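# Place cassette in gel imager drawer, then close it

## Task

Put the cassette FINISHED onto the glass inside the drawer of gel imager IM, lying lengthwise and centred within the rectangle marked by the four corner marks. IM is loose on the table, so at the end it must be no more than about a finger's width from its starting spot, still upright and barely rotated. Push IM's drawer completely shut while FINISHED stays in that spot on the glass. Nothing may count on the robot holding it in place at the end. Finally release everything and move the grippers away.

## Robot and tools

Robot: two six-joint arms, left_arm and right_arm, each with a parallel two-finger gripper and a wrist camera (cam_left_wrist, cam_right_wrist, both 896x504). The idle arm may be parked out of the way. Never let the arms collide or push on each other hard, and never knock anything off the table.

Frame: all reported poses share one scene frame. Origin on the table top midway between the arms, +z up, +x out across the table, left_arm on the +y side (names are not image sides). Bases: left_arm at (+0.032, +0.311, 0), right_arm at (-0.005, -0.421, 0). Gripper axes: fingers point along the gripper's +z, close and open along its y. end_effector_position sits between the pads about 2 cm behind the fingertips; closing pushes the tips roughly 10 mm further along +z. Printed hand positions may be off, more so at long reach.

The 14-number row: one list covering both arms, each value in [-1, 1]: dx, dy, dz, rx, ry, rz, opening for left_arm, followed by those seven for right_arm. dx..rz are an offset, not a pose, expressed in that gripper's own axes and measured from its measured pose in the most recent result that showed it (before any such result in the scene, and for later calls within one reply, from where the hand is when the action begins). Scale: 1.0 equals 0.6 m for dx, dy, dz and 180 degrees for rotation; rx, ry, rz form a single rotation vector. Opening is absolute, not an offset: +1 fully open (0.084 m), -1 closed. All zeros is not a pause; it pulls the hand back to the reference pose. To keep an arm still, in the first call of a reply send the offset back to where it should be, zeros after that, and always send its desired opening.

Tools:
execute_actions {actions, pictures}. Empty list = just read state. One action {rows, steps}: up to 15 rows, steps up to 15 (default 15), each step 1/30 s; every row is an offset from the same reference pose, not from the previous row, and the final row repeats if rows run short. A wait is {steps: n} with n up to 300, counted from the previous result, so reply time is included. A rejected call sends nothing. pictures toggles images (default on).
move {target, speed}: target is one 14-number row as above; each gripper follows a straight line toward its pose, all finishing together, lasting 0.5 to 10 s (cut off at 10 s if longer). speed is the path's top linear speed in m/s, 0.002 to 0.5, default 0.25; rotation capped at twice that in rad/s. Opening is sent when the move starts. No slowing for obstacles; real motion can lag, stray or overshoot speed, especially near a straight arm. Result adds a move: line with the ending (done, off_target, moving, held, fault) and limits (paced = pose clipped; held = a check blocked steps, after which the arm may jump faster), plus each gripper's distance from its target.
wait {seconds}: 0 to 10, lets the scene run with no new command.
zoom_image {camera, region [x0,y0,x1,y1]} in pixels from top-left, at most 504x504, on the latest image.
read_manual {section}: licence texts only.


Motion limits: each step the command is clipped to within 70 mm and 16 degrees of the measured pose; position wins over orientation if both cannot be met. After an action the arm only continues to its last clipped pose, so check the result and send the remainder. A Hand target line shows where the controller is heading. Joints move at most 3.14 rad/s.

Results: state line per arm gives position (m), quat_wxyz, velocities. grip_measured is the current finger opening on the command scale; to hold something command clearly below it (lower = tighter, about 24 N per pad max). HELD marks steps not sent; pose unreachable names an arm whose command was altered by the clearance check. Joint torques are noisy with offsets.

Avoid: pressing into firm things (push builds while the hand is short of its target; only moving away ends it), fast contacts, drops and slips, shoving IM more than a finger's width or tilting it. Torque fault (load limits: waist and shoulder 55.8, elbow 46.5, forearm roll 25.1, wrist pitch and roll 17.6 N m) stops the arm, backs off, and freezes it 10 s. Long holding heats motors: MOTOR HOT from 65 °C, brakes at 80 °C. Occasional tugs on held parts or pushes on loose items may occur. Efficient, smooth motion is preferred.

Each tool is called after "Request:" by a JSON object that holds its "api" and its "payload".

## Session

Request:
{"api": "execute_actions", "payload": {"actions": []}}

Scene clock: 0.00 s of 7600.00 s.
left_arm: end_effector_position=(+0.6519, +0.3255, +0.1810) grip_measured=+1.00 end_effector_quat_wxyz=(+0.541, +0.825, +0.149, -0.069) end_effector_velocity=(+0.000, +0.000, -0.000) end_effector_angular_velocity=(+0.001, +0.000, +0.001) | right_arm: end_effector_position=(+0.2516, -0.7724, +0.2891) grip_measured=+1.00 end_effector_quat_wxyz=(+0.011, +0.838, +0.545, +0.014) end_effector_velocity=(+0.001, -0.000, +0.000) end_effector_angular_velocity=(+0.001, -0.002, -0.002)
Joint positions: left_arm=[ 0.323 -0.965 -1.453 -1.098 -1.346  0.792  0.084] | right_arm=[-1.139 -0.088 -0.814  0.043 -0.702 -2.141  0.084]
Joint velocities: left_arm=[ 0.001 -0.    -0.     0.     0.001 -0.001  0.   ] | right_arm=[-0.    -0.001 -0.001  0.003 -0.    -0.    -0.   ]
Joint torques (N m, as the arm reports them, + toward a larger angle): no reading
Motor temperatures (°C, as the motors report them): left_arm=[21 22 24 27 28 23] | right_arm=[23 22 24 23 23 26]
Hand target (left_arm): +0.652, +0.326, +0.181; +0.541, +0.825, +0.149, -0.069
Hand target (right_arm): +0.252, -0.772, +0.289; +0.011, +0.838, +0.545, +0.014
camera_calibration (this result's frames):
cam_left_wrist: T_world_to_cam=[[0.321059, -0.374605, 0.869823, -0.205541], [-0.94553, -0.178953, 0.271934, 0.695104], [0.0537893, -0.909751, -0.411655, 0.462577], [0, 0, 0, 1]] pos_world=[0.698352, 0.468223, 0.180184]
cam_right_wrist: T_world_to_cam=[[0.9184, -0.394702, 0.0274255, -0.516946], [-0.395353, -0.918195, 0.0247768, -0.553477], [0.0154025, -0.0335978, -0.999317, 0.389659], [0, 0, 0, 1]] pos_world=[0.249942, -0.699147, 0.417284]

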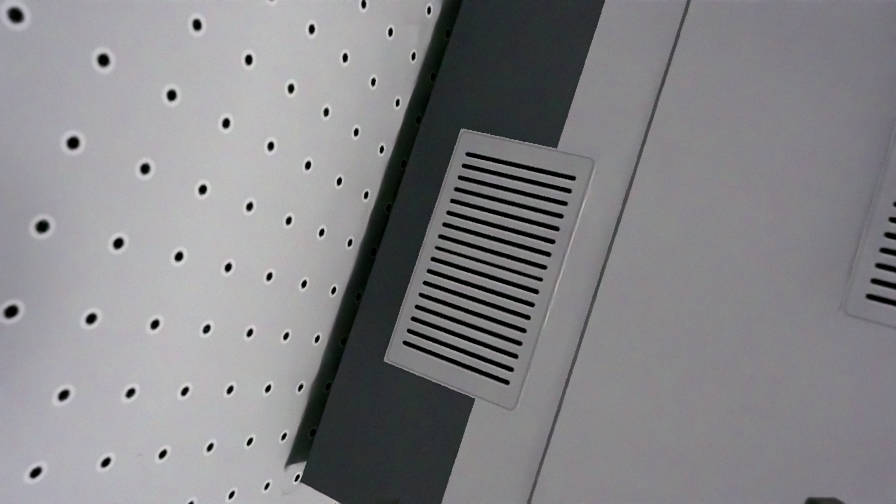

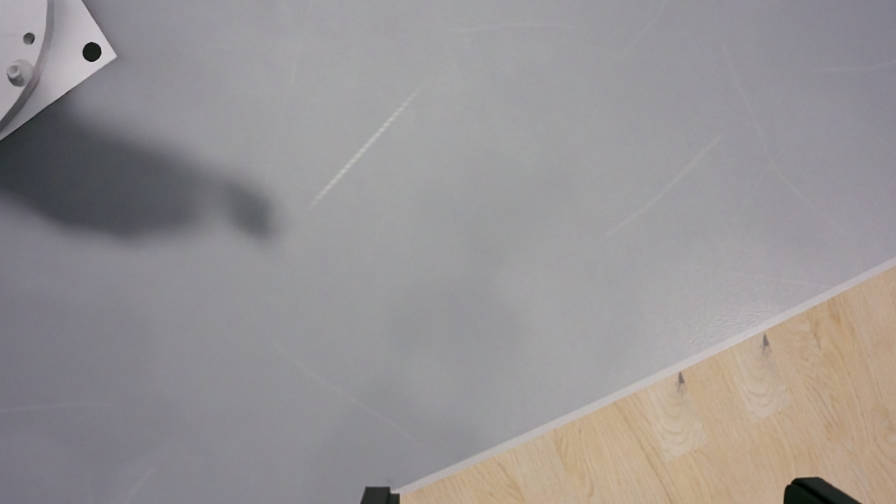

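Request:
{"api": "move", "payload": {"target": [-0.46,0.107,-0.282,0.335,-0.259,0.535,1,0,0,0,0,0,0,1], "speed": 0.3}}

Request:
{"api": "move", "payload": {"target": [0.55,0.03,-0.2,0,0,0,1,0,0,0,0,0,0,1], "speed": 0.4}}

Scene clock: 10.67 s of 7600.00 s.
left_arm: end_effector_position=(+0.4027, +0.4080, +0.3801) grip_measured=+1.00 end_effector_quat_wxyz=(+0.001, +0.707, -0.707, -0.002) end_effector_velocity=(-0.001, +0.000, +0.001) end_effector_angular_velocity=(+0.002, -0.005, -0.005) | right_arm: end_effector_position=(+0.2516, -0.7724, +0.2891) grip_measured=+1.00 end_effector_quat_wxyz=(+0.011, +0.838, +0.545, +0.014) end_effector_velocity=(+0.000, +0.001, +0.000) end_effector_angular_velocity=(+0.000, -0.000, +0.001)
Joint positions: left_arm=[ 0.205  0.127 -0.821  0.002 -0.953  1.823  0.084] | right_arm=[-1.139 -0.088 -0.814  0.043 -0.702 -2.141  0.084]
Joint velocities: left_arm=[0.    0.005 0.003 0.001 0.003 0.005 0.   ] | right_arm=[ 0.001  0.001  0.001  0.    -0.    -0.    -0.   ]
Joint torques (N m, as the arm reports them, + toward a larger angle): left_arm=[ -0.28  17.74 -22.76  -0.25  -0.08   0.36] | right_arm=[ -8.75  22.54 -29.62   0.31   0.13  -0.02]
Motor temperatures (°C, as the motors report them): left_arm=[21 23 24 27 28 23] | right_arm=[23 22 24 23 23 26]
Hand target (left_arm): +0.403, +0.408, +0.380; +0.001, +0.707, -0.707, -0.002
Hand target (right_arm): +0.252, -0.772, +0.289; +0.011, +0.838, +0.545, +0.014
Off the commanded pose (left_arm): 0.002 m, 0 deg.
Off the commanded pose (right_arm): 0.000 m, 0 deg.
After step 90, 3.67 s passed at rest.
move: done
camera_calibration (this result's frames):
cam_left_wrist: T_world_to_cam=[[-0.999999, -0.00162788, -0.000160605, 0.442664], [-0.0016266, 0.999969, -0.00764263, -0.334811], [0.000173041, -0.00764236, -0.999971, 0.510095], [0, 0, 0, 1]] pos_world=[0.442031, 0.33942, 0.507593]
cam_right_wrist: T_world_to_cam=[[0.9184, -0.394702, 0.0274254, -0.516946], [-0.395353, -0.918195, 0.0247767, -0.553477], [0.0154025, -0.0335976, -0.999317, 0.389659], [0, 0, 0, 1]] pos_world=[0.249942, -0.699147, 0.417284]

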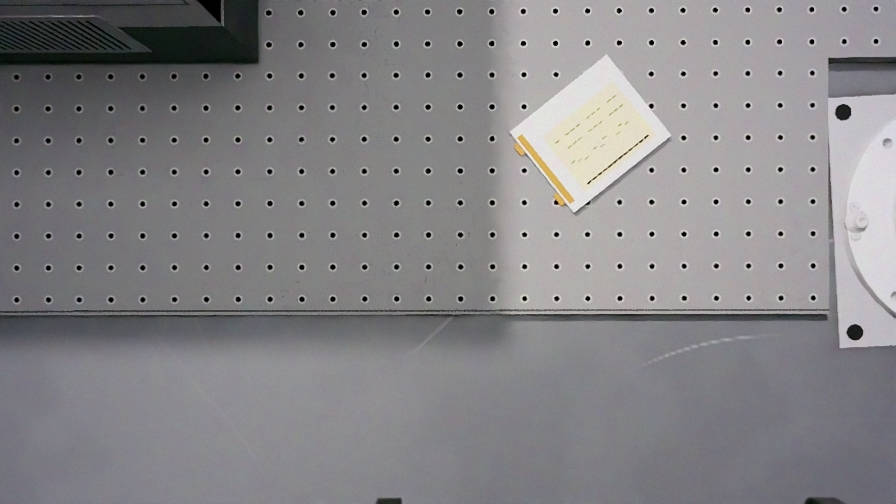

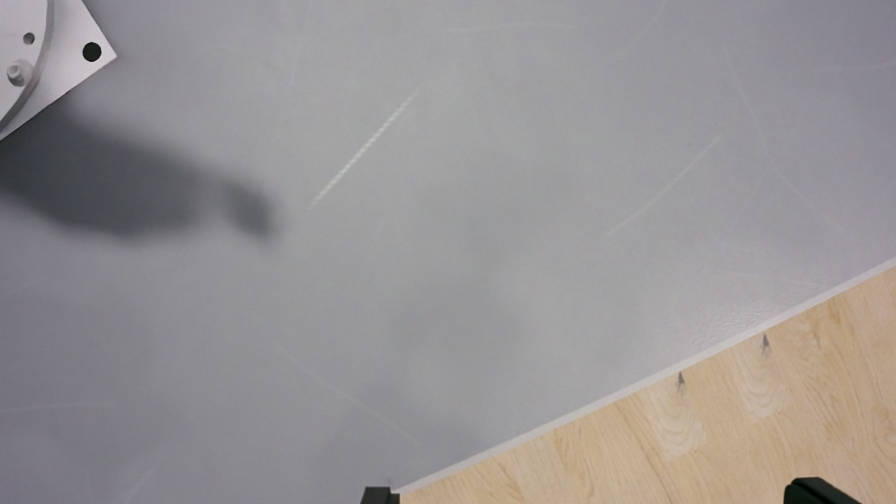

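Scene clock: 12.13 s of 7600.00 s.
left_arm: end_effector_position=(+0.3856, +0.0788, +0.4986) grip_measured=+1.00 end_effector_quat_wxyz=(-0.001, +0.707, -0.707, -0.004) end_effector_velocity=(+0.000, -0.003, +0.001) end_effector_angular_velocity=(-0.000, -0.001, -0.002) | right_arm: end_effector_position=(+0.2516, -0.7724, +0.2891) grip_measured=+1.00 end_effector_quat_wxyz=(+0.011, +0.838, +0.545, +0.014) end_effector_velocity=(+0.001, -0.001, +0.001) end_effector_angular_velocity=(-0.003, -0.002, -0.000)
Joint positions: left_arm=[-0.633  0.068 -1.142  0.004 -1.218  0.985  0.084] | right_arm=[-1.139 -0.088 -0.814  0.043 -0.702 -2.141  0.084]
Joint velocities: left_arm=[-0.006 -0.003 -0.005  0.001 -0.001 -0.004 -0.   ] | right_arm=[-0.     0.    -0.002 -0.     0.     0.     0.   ]
Joint torques (N m, as the arm reports them, + toward a larger angle): left_arm=[  0.82  19.52 -23.03  -0.35   0.07   0.41] | right_arm=[ -8.75  22.23 -30.04   0.16   0.18  -0.02]
Motor temperatures (°C, as the motors report them): left_arm=[21 23 25 27 28 23] | right_arm=[23 22 24 23 23 26]
Hand target (left_arm): +0.386, +0.078, +0.499; -0.001, +0.707, -0.707, -0.004
Hand target (right_arm): +0.252, -0.772, +0.289; +0.011, +0.838, +0.545, +0.014
Off the commanded pose (left_arm): 0.002 m, 0 deg.
Off the commanded pose (right_arm): 0.000 m, 0 deg.
move: done
camera_calibration (this result's frames):
cam_left_wrist: T_world_to_cam=[[-0.999999, -0.0015915, -0.000104844, 0.425012], [-0.00159141, 0.999998, -0.000878997, -0.00806825], [0.000106243, -0.000878829, -1, 0.625579], [0, 0, 0, 1]] pos_world=[0.424932, 0.00929442, 0.625616]
cam_right_wrist: T_world_to_cam=[[0.9184, -0.394702, 0.0274254, -0.516946], [-0.395353, -0.918195, 0.0247766, -0.553477], [0.0154025, -0.0335976, -0.999317, 0.389659], [0, 0, 0, 1]] pos_world=[0.249942, -0.699147, 0.417284]

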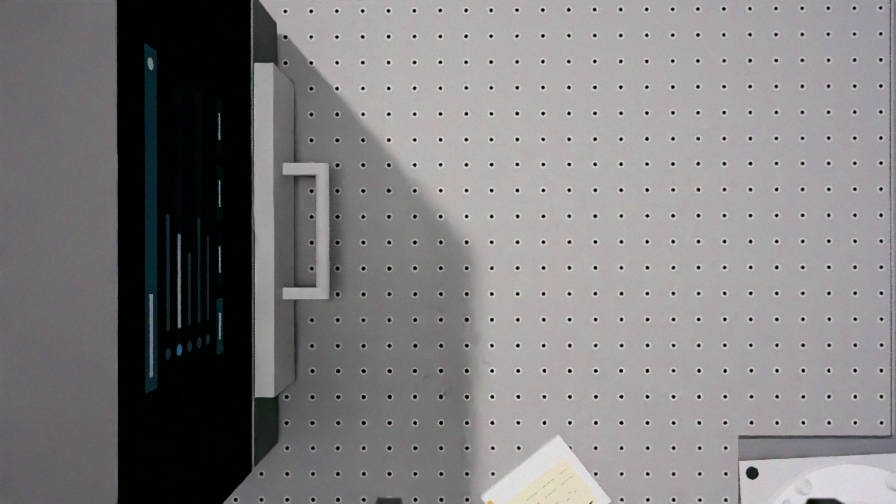

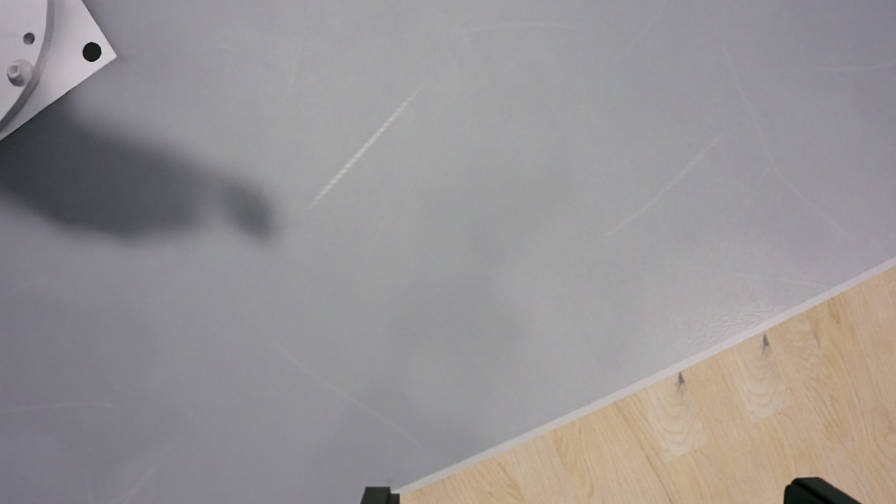

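Request:
{"api": "move", "payload": {"target": [0.146,-0.184,0.598,0.141,0,0,-0.33,0,0,0,0,0,0,1], "speed": 0.3}}

Scene clock: 16.53 s of 7600.00 s.
left_arm: end_effector_position=(+0.4966, -0.0052, +0.1398) grip_measured=-0.35 end_effector_quat_wxyz=(-0.159, +0.690, -0.690, +0.151) end_effector_velocity=(-0.000, +0.000, -0.000) end_effector_angular_velocity=(-0.005, -0.012, +0.000) | right_arm: end_effector_position=(+0.2516, -0.7724, +0.2891) grip_measured=+1.00 end_effector_quat_wxyz=(+0.011, +0.838, +0.545, +0.014) end_effector_velocity=(-0.000, +0.001, -0.001) end_effector_angular_velocity=(+0.002, +0.002, +0.000)
Joint positions: left_arm=[-0.774 -0.506 -0.871  1.463 -0.297 -0.563  0.029] | right_arm=[-1.139 -0.088 -0.814  0.043 -0.702 -2.141  0.084]
Joint velocities: left_arm=[-0.002  0.002  0.009  0.063 -0.003 -0.066  0.   ] | right_arm=[ 0.    -0.     0.001 -0.    -0.001  0.001  0.   ]
Joint torques (N m, as the arm reports them, + toward a larger angle): left_arm=[  0.35  31.41 -18.42  -0.91  -0.26   0.44] | right_arm=[ -9.97  22.61 -30.05   0.51   0.1   -0.02]
Motor temperatures (°C, as the motors report them): left_arm=[21 23 25 27 28 23] | right_arm=[23 22 24 23 23 26]
Hand target (left_arm): +0.497, -0.005, +0.140; -0.159, +0.690, -0.690, +0.151
Hand target (right_arm): +0.252, -0.772, +0.289; +0.011, +0.838, +0.545, +0.014
Off the commanded pose (left_arm): 0.003 m, 0 deg.
Off the commanded pose (right_arm): 0.000 m, 0 deg.
move: done
camera_calibration (this result's frames):
cam_left_wrist: T_world_to_cam=[[-0.902363, 0.00109513, -0.430976, 0.547597], [-0.000210214, 0.999996, 0.00298117, 0.0745675], [0.430977, 0.0027807, -0.902359, 0.0391112], [0, 0, 0, 1]] pos_world=[0.477291, -0.0752756, 0.271071]
cam_right_wrist: T_world_to_cam=[[0.9184, -0.394701, 0.0274252, -0.516945], [-0.395353, -0.918195, 0.0247767, -0.553477], [0.0154023, -0.0335976, -0.999317, 0.389659], [0, 0, 0, 1]] pos_world=[0.249942, -0.699147, 0.417284]

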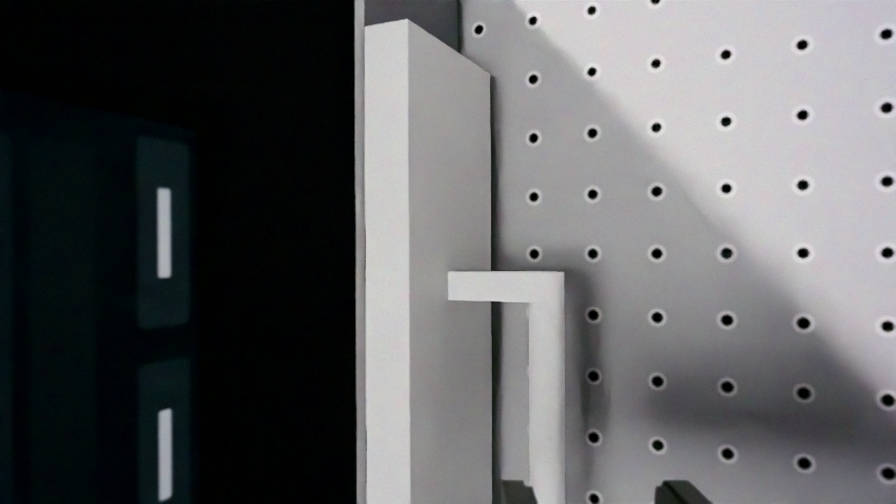

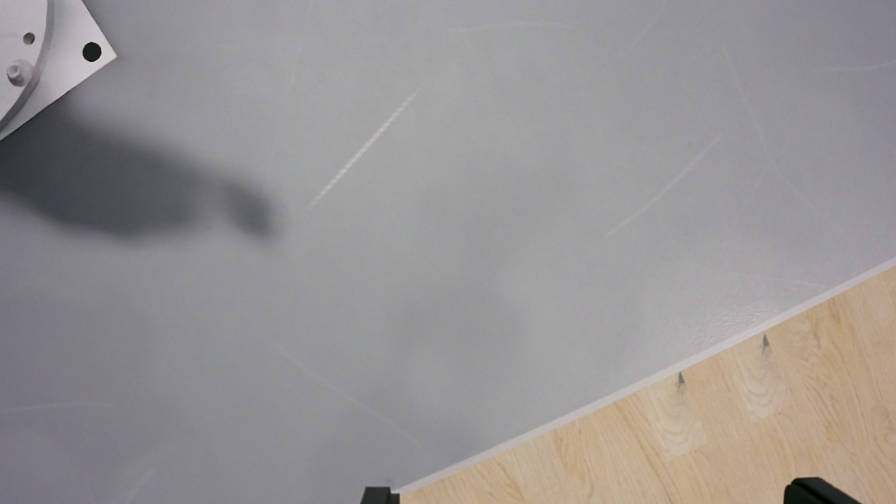

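Request:
{"api": "move", "payload": {"target": [0.008,0.006,0.155,0,0,0,-0.33,0,0,0,0,0,0,1], "speed": 0.08}}

Request:
{"api": "move", "payload": {"target": [0,0,0,0,0,0,-1,0,0,0,0,0,0,1]}}

Request:
{"api": "move", "payload": {"target": [0,0.278,-0.133,0,0,0,-1,0,0,0,0,0,0,1], "speed": 0.07}}

Scene clock: 21.10 s of 7600.00 s.
left_arm: end_effector_position=(+0.5332, -0.0096, +0.0546) grip_measured=-0.35 end_effector_quat_wxyz=(-0.159, +0.690, -0.690, +0.151) end_effector_velocity=(-0.000, +0.001, -0.002) end_effector_angular_velocity=(-0.000, -0.000, +0.000) | right_arm: end_effector_position=(+0.2516, -0.7724, +0.2891) grip_measured=+1.00 end_effector_quat_wxyz=(+0.011, +0.838, +0.545, +0.014) end_effector_velocity=(-0.000, -0.001, +0.000) end_effector_angular_velocity=(-0.002, +0.001, +0.001)
Joint positions: left_arm=[-0.733 -0.739 -0.985  1.9   -0.298 -0.978  0.029] | right_arm=[-1.139 -0.088 -0.814  0.043 -0.702 -2.141  0.084]
Joint velocities: left_arm=[ 0.001 -0.002  0.002  0.015 -0.001 -0.014 -0.   ] | right_arm=[-0.001 -0.001 -0.002 -0.003 -0.     0.     0.   ]
Joint torques (N m, as the arm reports them, + toward a larger angle): left_arm=[ -1.1   33.93 -15.8   -0.5   -0.54   0.4 ] | right_arm=[ -9.24  22.21 -29.78   0.47   0.14  -0.07]
Motor temperatures (°C, as the motors report them): left_arm=[21 23 25 27 28 23] | right_arm=[23 22 24 23 23 26]
Hand target (left_arm): +0.533, -0.010, +0.054; -0.158, +0.690, -0.690, +0.151
Hand target (right_arm): +0.252, -0.772, +0.289; +0.011, +0.838, +0.545, +0.014
Off the commanded pose (left_arm): 0.001 m, 0 deg.
Off the commanded pose (right_arm): 0.000 m, 0 deg.
After step 90, 0.03 s passed at rest.
move: done
camera_calibration (this result's frames):
cam_left_wrist: T_world_to_cam=[[-0.902099, 0.000883773, -0.431527, 0.543859], [-0.000144135, 0.999997, 0.00234932, 0.0791872], [0.431528, 0.00218152, -0.902097, -0.0538329], [0, 0, 0, 1]] pos_world=[0.513857, -0.0795501, 0.185941]
cam_right_wrist: T_world_to_cam=[[0.9184, -0.394701, 0.0274254, -0.516946], [-0.395353, -0.918195, 0.0247768, -0.553477], [0.0154024, -0.0335977, -0.999317, 0.389659], [0, 0, 0, 1]] pos_world=[0.249942, -0.699147, 0.417284]

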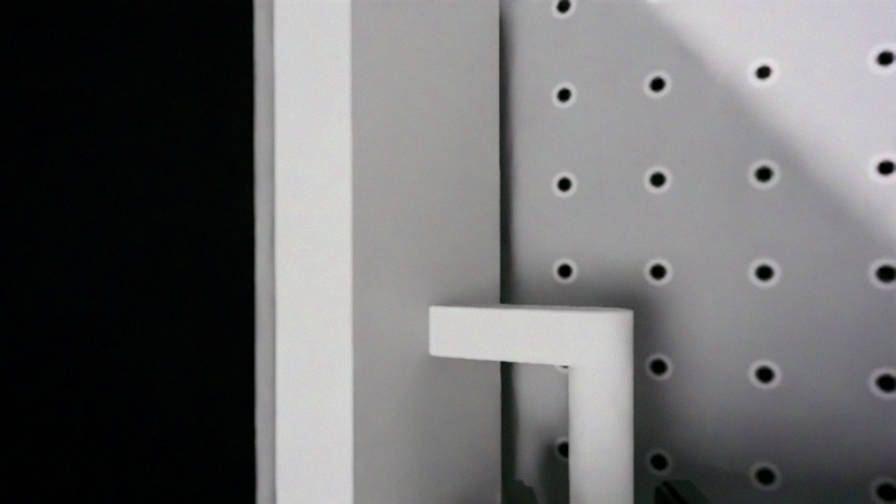

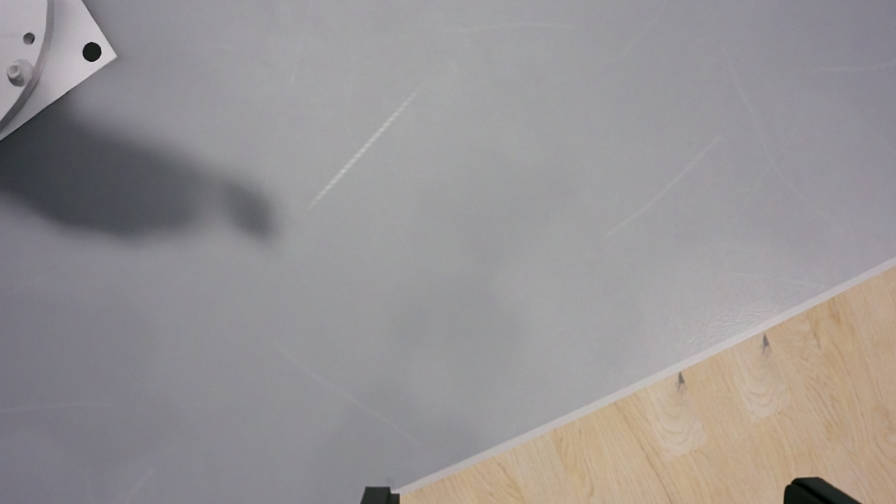

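Scene clock: 21.60 s of 7600.00 s.
left_arm: end_effector_position=(+0.5342, -0.0097, +0.0555) grip_measured=-0.74 end_effector_quat_wxyz=(-0.159, +0.690, -0.689, +0.152) end_effector_velocity=(-0.001, -0.000, -0.001) end_effector_angular_velocity=(-0.000, +0.004, -0.002) | right_arm: end_effector_position=(+0.2516, -0.7724, +0.2891) grip_measured=+1.00 end_effector_quat_wxyz=(+0.011, +0.838, +0.545, +0.014) end_effector_velocity=(-0.001, +0.001, -0.001) end_effector_angular_velocity=(+0.002, +0.002, -0.002)
Joint positions: left_arm=[-0.733 -0.738 -0.986  1.9   -0.3   -0.978  0.011] | right_arm=[-1.139 -0.088 -0.814  0.043 -0.702 -2.141  0.084]
Joint velocities: left_arm=[-0.001 -0.001  0.001  0.     0.003  0.    -0.   ] | right_arm=[-0.001  0.     0.002 -0.    -0.001  0.001  0.   ]
Joint torques (N m, as the arm reports them, + toward a larger angle): left_arm=[-3.59 25.43 -8.56 -0.81  2.67  0.42] | right_arm=[ -9.25  22.32 -30.07   0.53   0.22  -0.03]
Motor temperatures (°C, as the motors report them): left_arm=[21 23 25 27 28 23] | right_arm=[23 22 24 23 23 26]
Hand target (left_arm): +0.533, -0.010, +0.055; -0.159, +0.690, -0.690, +0.151
Hand target (right_arm): +0.252, -0.772, +0.289; +0.011, +0.838, +0.545, +0.014
Off the commanded pose (left_arm): 0.001 m, 0 deg.
Off the commanded pose (right_arm): 0.000 m, 0 deg.
move: done
camera_calibration (this result's frames):
cam_left_wrist: T_world_to_cam=[[-0.900887, 0.000257504, -0.434053, 0.544608], [-0.000820364, 0.999997, 0.00229594, 0.0796387], [0.434052, 0.00242446, -0.900884, -0.0548481], [0, 0, 0, 1]] pos_world=[0.514502, -0.0796458, 0.186794]
cam_right_wrist: T_world_to_cam=[[0.9184, -0.394701, 0.0274253, -0.516946], [-0.395353, -0.918195, 0.0247767, -0.553477], [0.0154024, -0.0335976, -0.999317, 0.389659], [0, 0, 0, 1]] pos_world=[0.249942, -0.699147, 0.417284]

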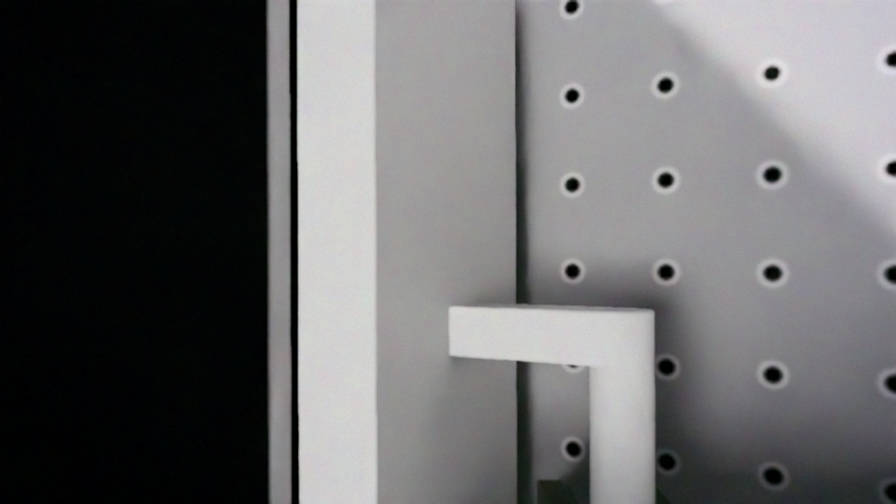

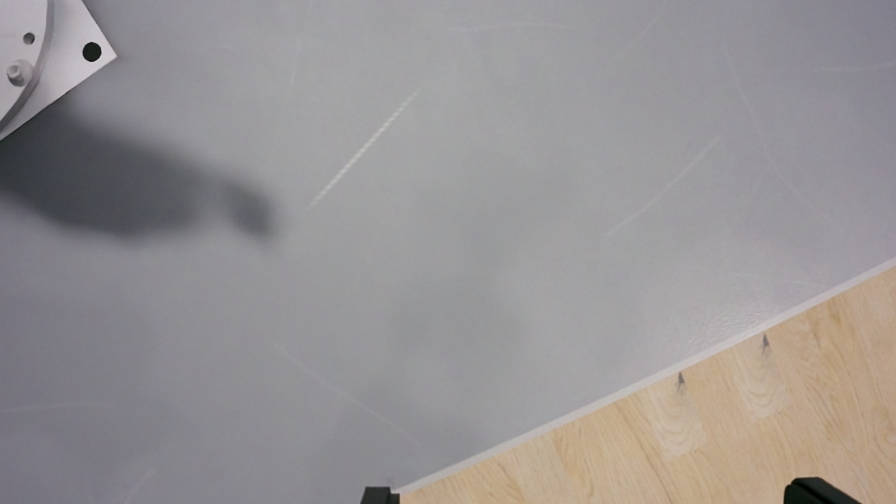

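Scene clock: 24.60 s of 7600.00 s.
left_arm: end_effector_position=(+0.3500, -0.0096, +0.0558) grip_measured=-0.74 end_effector_quat_wxyz=(-0.160, +0.690, -0.689, +0.152) end_effector_velocity=(-0.000, +0.000, +0.000) end_effector_angular_velocity=(-0.000, -0.001, +0.001) | right_arm: end_effector_position=(+0.2516, -0.7724, +0.2891) grip_measured=+1.00 end_effector_quat_wxyz=(+0.011, +0.838, +0.545, +0.014) end_effector_velocity=(+0.000, +0.000, +0.000) end_effector_angular_velocity=(+0.001, -0.000, -0.001)
Joint positions: left_arm=[-1.039 -0.571 -0.634  2.005 -0.416 -1.412  0.011] | right_arm=[-1.139 -0.088 -0.814  0.043 -0.702 -2.141  0.084]
Joint velocities: left_arm=[-0.001  0.001  0.001 -0.    -0.002 -0.002  0.   ] | right_arm=[-0.    -0.    -0.001  0.001 -0.001 -0.    -0.   ]
Joint torques (N m, as the arm reports them, + toward a larger angle): left_arm=[ -3.1   22.69 -11.7    0.35   1.96   0.37] | right_arm=[ -8.62  22.33 -29.55   0.46   0.17  -0.06]
Motor temperatures (°C, as the motors report them): left_arm=[21 23 25 27 28 23] | right_arm=[23 22 24 23 23 26]
Hand target (left_arm): +0.350, -0.010, +0.056; -0.160, +0.690, -0.689, +0.153
Hand target (right_arm): +0.252, -0.772, +0.289; +0.011, +0.838, +0.545, +0.014
Off the commanded pose (left_arm): 0.001 m, 0 deg.
Off the commanded pose (right_arm): 0.000 m, 0 deg.
move: done
camera_calibration (this result's frames):
cam_left_wrist: T_world_to_cam=[[-0.900243, 0.000931053, -0.435387, 0.37866], [-0.000656115, 0.999994, 0.00349508, 0.0792937], [0.435387, 0.00343208, -0.900237, 0.0249036], [0, 0, 0, 1]] pos_world=[0.330095, -0.0797312, 0.187005]
cam_right_wrist: T_world_to_cam=[[0.9184, -0.394701, 0.0274254, -0.516945], [-0.395353, -0.918195, 0.0247767, -0.553477], [0.0154024, -0.0335976, -0.999317, 0.389659], [0, 0, 0, 1]] pos_world=[0.249942, -0.699147, 0.417284]

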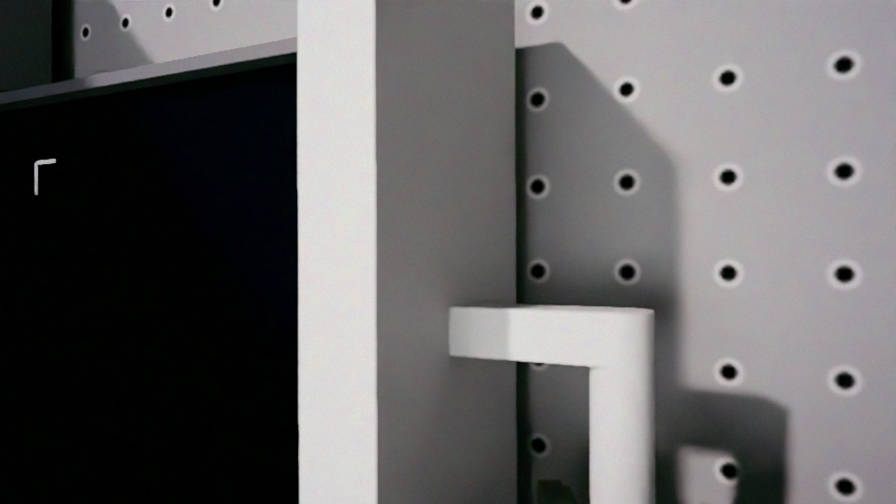

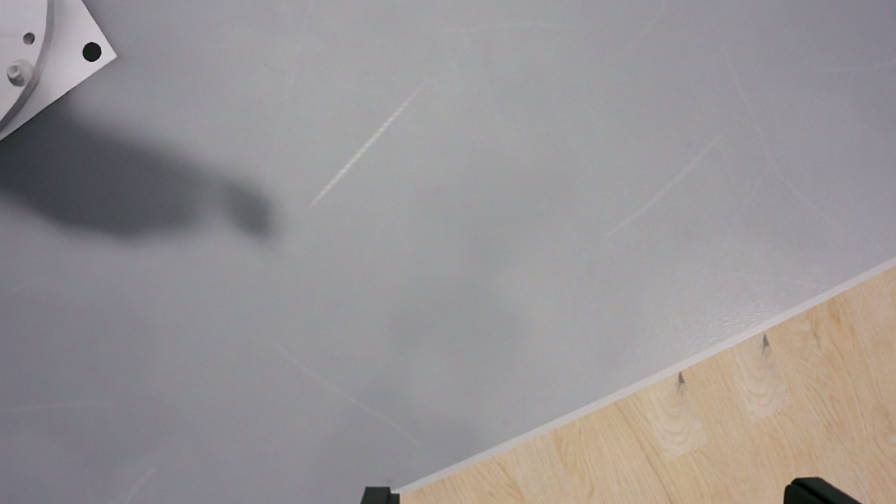

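Request:
{"api": "move", "payload": {"target": [0,0,0,0,0,0,-0.33,0,0,0,0,0,0,1]}}

Request:
{"api": "move", "payload": {"target": [0,0,-0.167,0,0,0,-0.33,0,0,0,0,0,0,1], "speed": 0.15}}

Request:
{"api": "move", "payload": {"target": [-0.432,-0.035,0.01,-0.143,0,0,1,0,0,0,0,0,0,1]}}

Request:
{"api": "move", "payload": {"target": [0,0,0.14,0,0,0.285,1,0,0,0,0,0,0,1]}}

Scene clock: 34.47 s of 7600.00 s.
left_arm: end_effector_position=(+0.3500, -0.0096, +0.0558) grip_measured=-0.35 end_effector_quat_wxyz=(-0.160, +0.690, -0.689, +0.152) end_effector_velocity=(-0.000, +0.000, +0.000) end_effector_angular_velocity=(-0.000, +0.000, +0.000) | right_arm: end_effector_position=(+0.2516, -0.7724, +0.2891) grip_measured=+1.00 end_effector_quat_wxyz=(+0.011, +0.838, +0.545, +0.014) end_effector_velocity=(+0.001, -0.001, +0.001) end_effector_angular_velocity=(-0.001, -0.001, +0.001)
Joint positions: left_arm=[-1.039 -0.571 -0.634  2.005 -0.416 -1.412  0.029] | right_arm=[-1.139 -0.088 -0.814  0.043 -0.702 -2.141  0.084]
Joint velocities: left_arm=[-0.     0.001  0.     0.     0.001 -0.    -0.   ] | right_arm=[ 0.    -0.    -0.002 -0.     0.    -0.     0.   ]
Joint torques (N m, as the arm reports them, + toward a larger angle): left_arm=[  0.8   28.77 -11.9   -0.84  -0.61   0.39] | right_arm=[ -9.35  22.15 -29.85   0.35   0.18  -0.02]
Motor temperatures (°C, as the motors report them): left_arm=[21 23 25 27 28 23] | right_arm=[23 22 25 23 23 26]
Hand target (left_arm): +0.350, -0.010, +0.056; -0.160, +0.690, -0.689, +0.152
Hand target (right_arm): +0.252, -0.772, +0.289; +0.011, +0.838, +0.545, +0.014
Off the commanded pose (left_arm): 0.000 m, 0 deg.
Off the commanded pose (right_arm): 0.000 m, 0 deg.
After step 90, 6.17 s passed at rest.
move: done
camera_calibration (this result's frames):
cam_left_wrist: T_world_to_cam=[[-0.900276, 0.00095231, -0.435319, 0.378645], [-0.000628447, 0.999994, 0.00348728, 0.0792951], [0.435319, 0.00341309, -0.90027, 0.024927], [0, 0, 0, 1]] pos_world=[0.330084, -0.0797403, 0.186996]
cam_right_wrist: T_world_to_cam=[[0.9184, -0.394701, 0.0274254, -0.516945], [-0.395353, -0.918195, 0.0247767, -0.553477], [0.0154024, -0.0335976, -0.999317, 0.389659], [0, 0, 0, 1]] pos_world=[0.249942, -0.699147, 0.417284]

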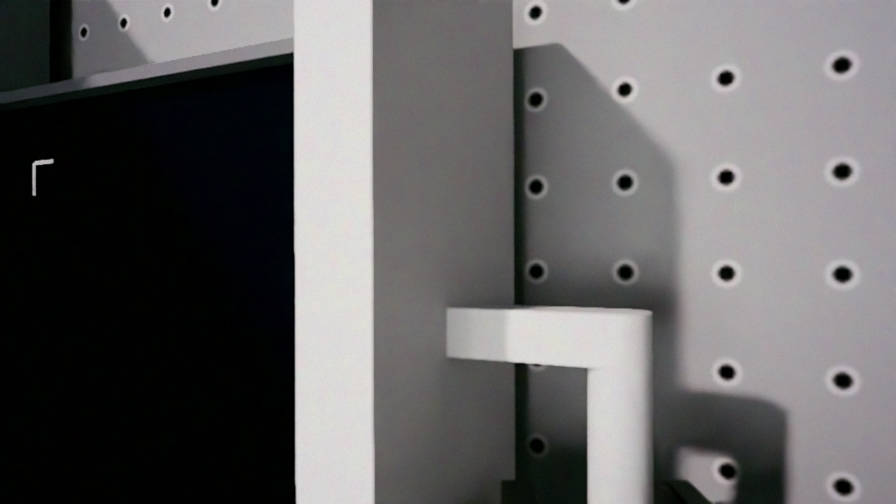

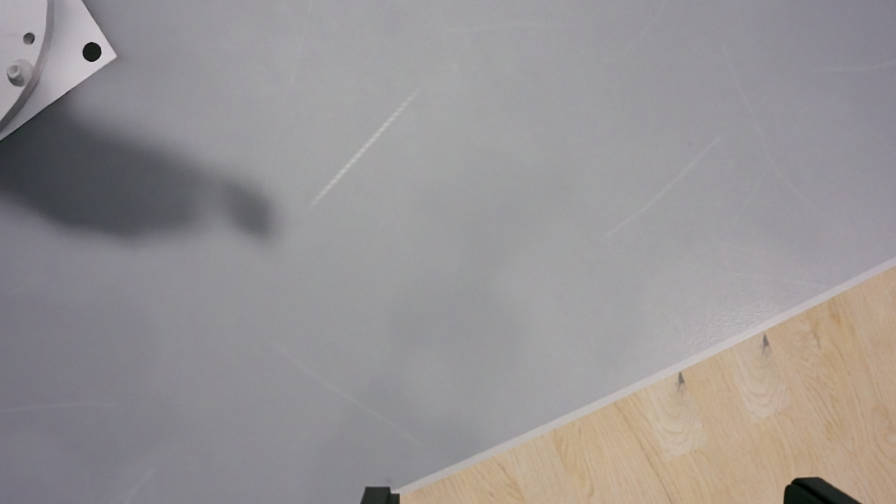

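Scene clock: 35.60 s of 7600.00 s.
left_arm: end_effector_position=(+0.3069, -0.0101, +0.1457) grip_measured=-0.35 end_effector_quat_wxyz=(-0.161, +0.690, -0.689, +0.152) end_effector_velocity=(+0.000, -0.001, +0.002) end_effector_angular_velocity=(+0.006, +0.004, +0.001) | right_arm: end_effector_position=(+0.2516, -0.7724, +0.2891) grip_measured=+1.00 end_effector_quat_wxyz=(+0.011, +0.838, +0.545, +0.014) end_effector_velocity=(+0.000, +0.001, -0.001) end_effector_angular_velocity=(+0.003, +0.001, -0.001)
Joint positions: left_arm=[-1.138 -0.286 -0.55   1.434 -0.402 -0.9    0.029] | right_arm=[-1.139 -0.088 -0.814  0.043 -0.702 -2.141  0.084]
Joint velocities: left_arm=[-0.     0.002 -0.007 -0.038 -0.002  0.04   0.   ] | right_arm=[ 0.001 -0.001  0.002  0.002  0.     0.    -0.   ]
Joint torques (N m, as the arm reports them, + toward a larger angle): left_arm=[  0.34  24.5  -16.18  -0.33  -0.38   0.28] | right_arm=[ -9.14  22.28 -30.11   0.44   0.14  -0.04]
Motor temperatures (°C, as the motors report them): left_arm=[21 23 25 27 28 23] | right_arm=[23 22 25 23 23 26]
Hand target (left_arm): +0.307, -0.010, +0.146; -0.161, +0.690, -0.689, +0.152
Hand target (right_arm): +0.252, -0.772, +0.289; +0.011, +0.838, +0.545, +0.014
Off the commanded pose (left_arm): 0.001 m, 0 deg.
Off the commanded pose (right_arm): 0.000 m, 0 deg.
move: done
camera_calibration (this result's frames):
cam_left_wrist: T_world_to_cam=[[-0.900214, 0.00121884, -0.435446, 0.379013], [-0.000692452, 0.999991, 0.00423056, 0.0793631], [0.435447, 0.00410993, -0.900205, 0.124508], [0, 0, 0, 1]] pos_world=[0.287031, -0.080336, 0.276787]
cam_right_wrist: T_world_to_cam=[[0.9184, -0.394701, 0.0274255, -0.516946], [-0.395353, -0.918195, 0.0247767, -0.553477], [0.0154025, -0.0335977, -0.999317, 0.389659], [0, 0, 0, 1]] pos_world=[0.249942, -0.699147, 0.417284]

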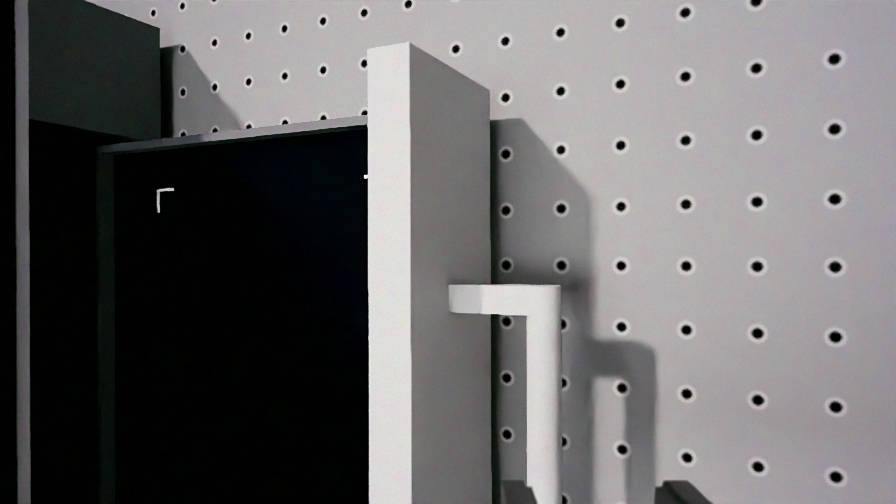

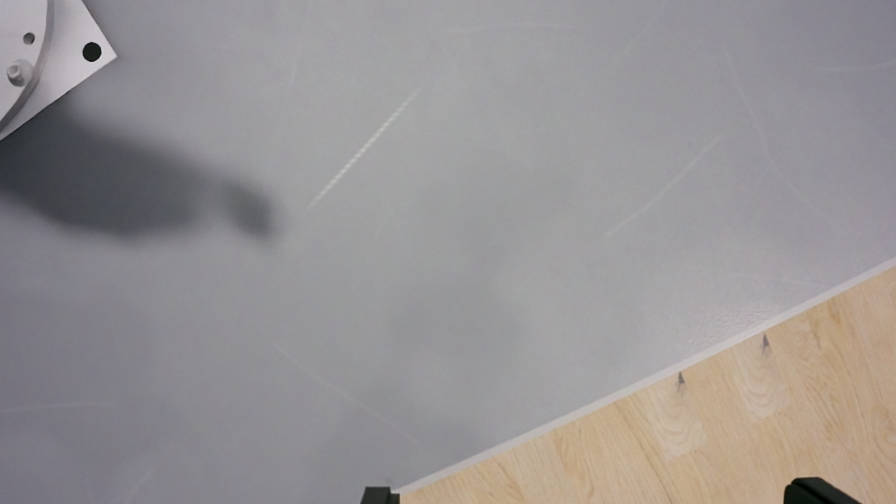

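Scene clock: 38.27 s of 7600.00 s.
left_arm: end_effector_position=(+0.3254, +0.2469, +0.1508) grip_measured=+1.00 end_effector_quat_wxyz=(+0.001, +0.708, -0.706, -0.005) end_effector_velocity=(+0.002, -0.000, +0.001) end_effector_angular_velocity=(-0.009, +0.000, -0.002) | right_arm: end_effector_position=(+0.2516, -0.7724, +0.2891) grip_measured=+1.00 end_effector_quat_wxyz=(+0.011, +0.838, +0.545, +0.014) end_effector_velocity=(-0.000, -0.000, -0.000) end_effector_angular_velocity=(+0.001, +0.001, -0.001)
Joint positions: left_arm=[-0.268 -0.07  -0.388  0.012 -0.328  1.337  0.084] | right_arm=[-1.139 -0.088 -0.814  0.043 -0.702 -2.141  0.084]
Joint velocities: left_arm=[ 0.008 -0.001 -0.005 -0.027 -0.001  0.035  0.   ] | right_arm=[-0.    -0.001 -0.    -0.001 -0.     0.001 -0.   ]
Joint torques (N m, as the arm reports them, + toward a larger angle): left_arm=[  0.11  19.51 -16.05  -0.31  -0.04   0.26] | right_arm=[ -9.11  22.2  -29.86   0.48   0.17  -0.02]
Motor temperatures (°C, as the motors report them): left_arm=[21 23 25 27 28 23] | right_arm=[23 22 25 23 23 26]
Hand target (left_arm): +0.325, +0.247, +0.151; +0.002, +0.708, -0.706, -0.005
Hand target (right_arm): +0.252, -0.772, +0.289; +0.011, +0.838, +0.545, +0.014
Off the commanded pose (left_arm): 0.003 m, 0 deg.
Off the commanded pose (right_arm): 0.000 m, 0 deg.
move: done
camera_calibration (this result's frames):
cam_left_wrist: T_world_to_cam=[[-0.999983, -0.00332093, 0.00478984, 0.36478], [-0.00332968, 0.999993, -0.00181899, -0.175913], [-0.00478376, -0.00183491, -0.999987, 0.27974], [0, 0, 0, 1]] pos_world=[0.365526, 0.177636, 0.277669]
cam_right_wrist: T_world_to_cam=[[0.9184, -0.394701, 0.0274256, -0.516946], [-0.395353, -0.918195, 0.0247768, -0.553477], [0.0154026, -0.0335978, -0.999317, 0.389659], [0, 0, 0, 1]] pos_world=[0.249942, -0.699147, 0.417284]

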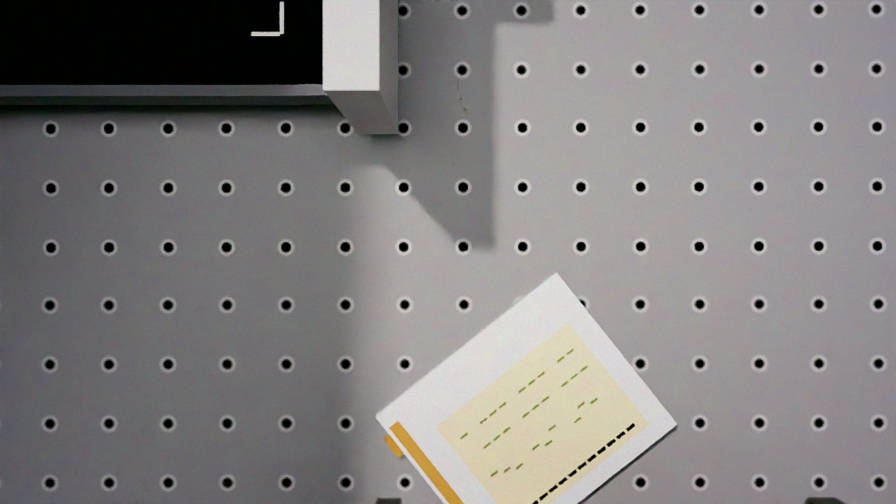

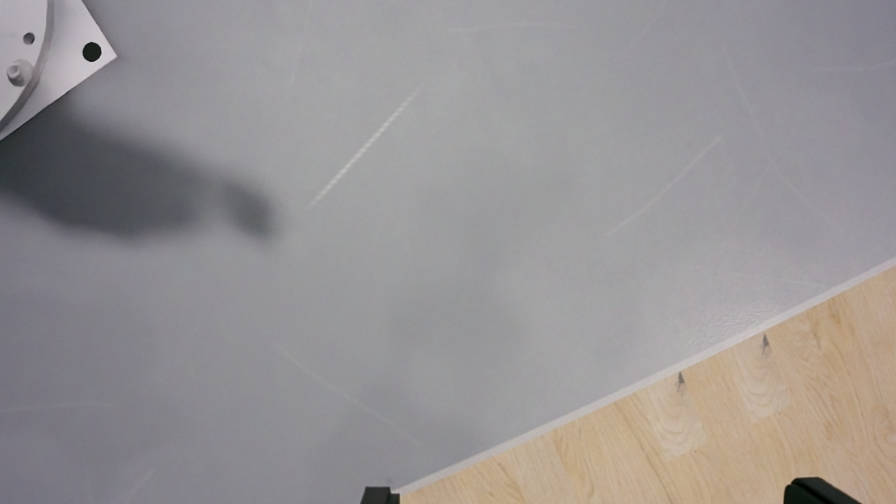

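Scene clock: 40.47 s of 7600.00 s.
left_arm: end_effector_position=(+0.3250, +0.2476, +0.0672) grip_measured=+1.00 end_effector_quat_wxyz=(-0.002, -0.333, +0.943, +0.006) end_effector_velocity=(-0.001, +0.000, -0.001) end_effector_angular_velocity=(-0.007, +0.006, -0.005) | right_arm: end_effector_position=(+0.2516, -0.7724, +0.2891) grip_measured=+1.00 end_effector_quat_wxyz=(+0.011, +0.838, +0.545, +0.014) end_effector_velocity=(-0.000, +0.000, -0.000) end_effector_angular_velocity=(+0.001, +0.000, -0.001)
Joint positions: left_arm=[-0.27  -0.349 -0.393  0.15  -0.055  2.092  0.084] | right_arm=[-1.139 -0.088 -0.814  0.043 -0.702 -2.141  0.084]
Joint velocities: left_arm=[ 0.006 -0.003 -0.    -0.141 -0.     0.151  0.   ] | right_arm=[-0.     0.     0.001  0.    -0.001  0.     0.   ]
Joint torques (N m, as the arm reports them, + toward a larger angle): left_arm=[  0.86  22.69 -10.99  -0.98  -0.03   0.5 ] | right_arm=[ -9.67  22.37 -29.82   0.17   0.15  -0.04]
Motor temperatures (°C, as the motors report them): left_arm=[21 23 25 27 28 23] | right_arm=[23 22 25 23 23 26]
Hand target (left_arm): +0.325, +0.248, +0.067; -0.002, -0.333, +0.943, +0.006
Hand target (right_arm): +0.252, -0.772, +0.289; +0.011, +0.838, +0.545, +0.014
Off the commanded pose (left_arm): 0.001 m, 0 deg.
Off the commanded pose (right_arm): 0.000 m, 0 deg.
move: done
camera_calibration (this result's frames):
cam_left_wrist: T_world_to_cam=[[-0.628414, 0.777839, 0.00797142, 0.0503504], [0.777804, 0.628462, -0.00747044, -0.338194], [-0.0108205, 0.00150568, -0.99994, 0.197275], [0, 0, 0, 1]] pos_world=[0.296824, 0.173081, 0.194336]
cam_right_wrist: T_world_to_cam=[[0.9184, -0.394701, 0.0274256, -0.516946], [-0.395353, -0.918195, 0.0247768, -0.553477], [0.0154027, -0.0335978, -0.999317, 0.389659], [0, 0, 0, 1]] pos_world=[0.249942, -0.699147, 0.417284]

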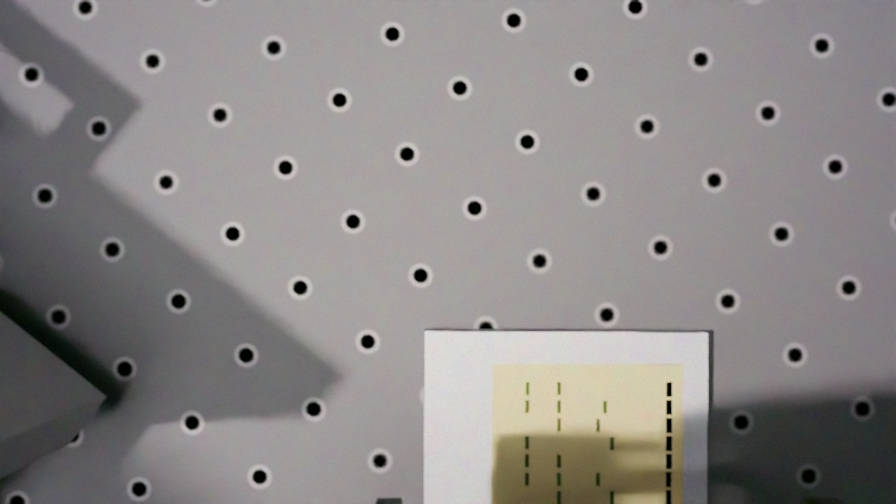

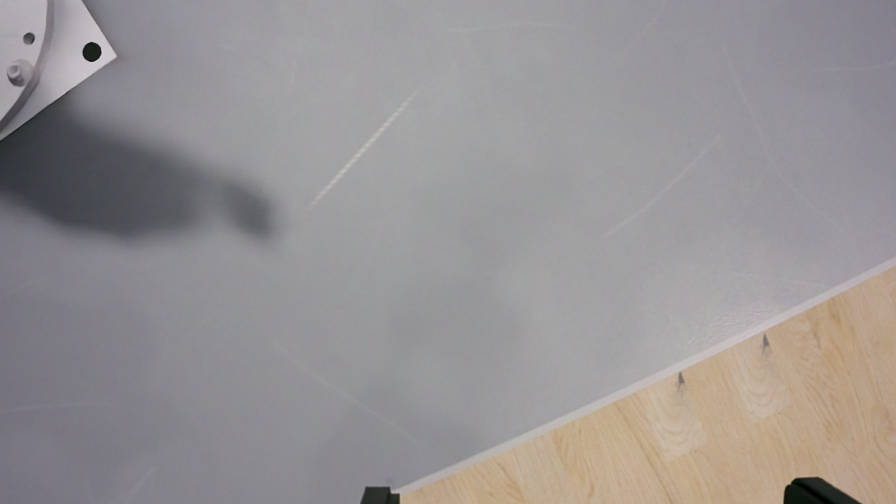

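Request:
{"api": "move", "payload": {"target": [-0.002,0.0005,0.074,0,0,0.002,1,0,0,0,0,0,0,1], "speed": 0.03}}

Scene clock: 51.83 s of 7600.00 s.
left_arm: end_effector_position=(+0.3255, +0.2489, +0.0231) grip_measured=+1.00 end_effector_quat_wxyz=(-0.004, -0.330, +0.944, +0.003) end_effector_velocity=(+0.000, -0.000, -0.001) end_effector_angular_velocity=(+0.019, -0.009, -0.001) | right_arm: end_effector_position=(+0.2516, -0.7724, +0.2891) grip_measured=+1.00 end_effector_quat_wxyz=(+0.011, +0.838, +0.545, +0.014) end_effector_velocity=(-0.000, +0.000, -0.000) end_effector_angular_velocity=(+0.000, +0.001, +0.000)
Joint positions: left_arm=[-0.26  -0.508 -0.422 -0.027  0.076  2.284  0.084] | right_arm=[-1.139 -0.088 -0.814  0.043 -0.702 -2.141  0.084]
Joint velocities: left_arm=[-0.018 -0.002  0.002 -0.263  0.009  0.246  0.   ] | right_arm=[-0.     0.001  0.001 -0.     0.    -0.     0.   ]
Joint torques (N m, as the arm reports them, + toward a larger angle): left_arm=[-0.49 25.09 -7.87 -0.18 -0.07  0.46] | right_arm=[ -9.2   22.78 -29.95   0.59   0.14  -0.08]
Motor temperatures (°C, as the motors report them): left_arm=[21 23 25 27 28 23] | right_arm=[23 22 25 23 23 26]
Hand target (left_arm): +0.326, +0.249, +0.023; -0.003, -0.330, +0.944, +0.004
Hand target (right_arm): +0.252, -0.772, +0.289; +0.011, +0.838, +0.545, +0.014
Off the commanded pose (left_arm): 0.000 m, 0 deg.
Off the commanded pose (right_arm): 0.000 m, 0 deg.
After step 90, 6.60 s passed at rest.
move: done
camera_calibration (this result's frames):
cam_left_wrist: T_world_to_cam=[[-0.623773, 0.781595, 0.00415116, 0.0476795], [0.781508, 0.62377, -0.0124704, -0.339728], [-0.0123362, -0.00453453, -0.999914, 0.155174], [0, 0, 0, 1]] pos_world=[0.297155, 0.17535, 0.150726]
cam_right_wrist: T_world_to_cam=[[0.9184, -0.394701, 0.0274255, -0.516945], [-0.395353, -0.918195, 0.0247767, -0.553477], [0.0154026, -0.0335977, -0.999317, 0.389659], [0, 0, 0, 1]] pos_world=[0.249942, -0.699147, 0.417284]

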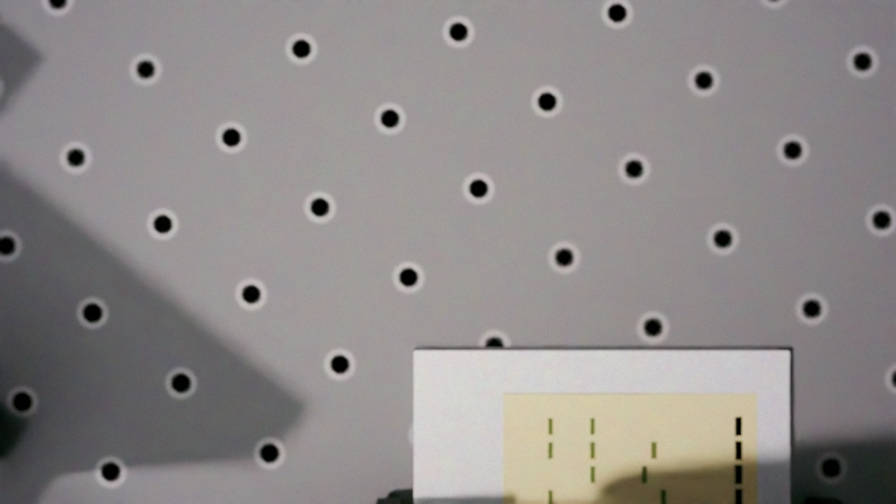

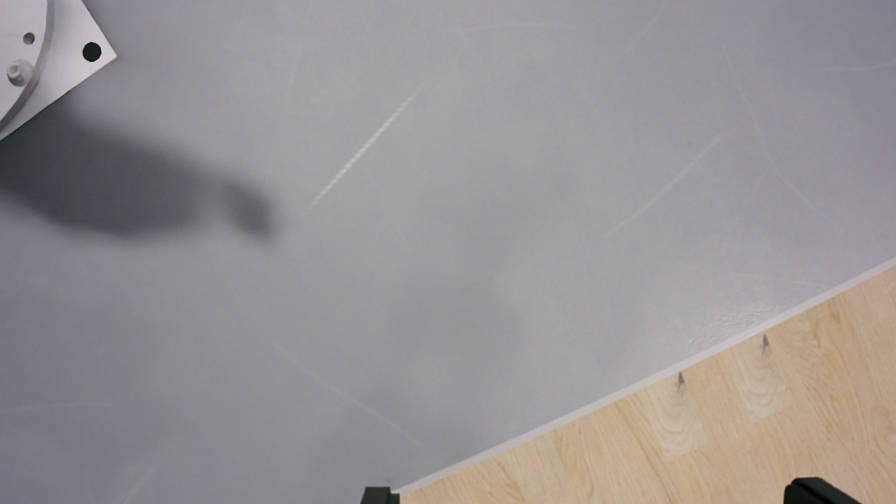

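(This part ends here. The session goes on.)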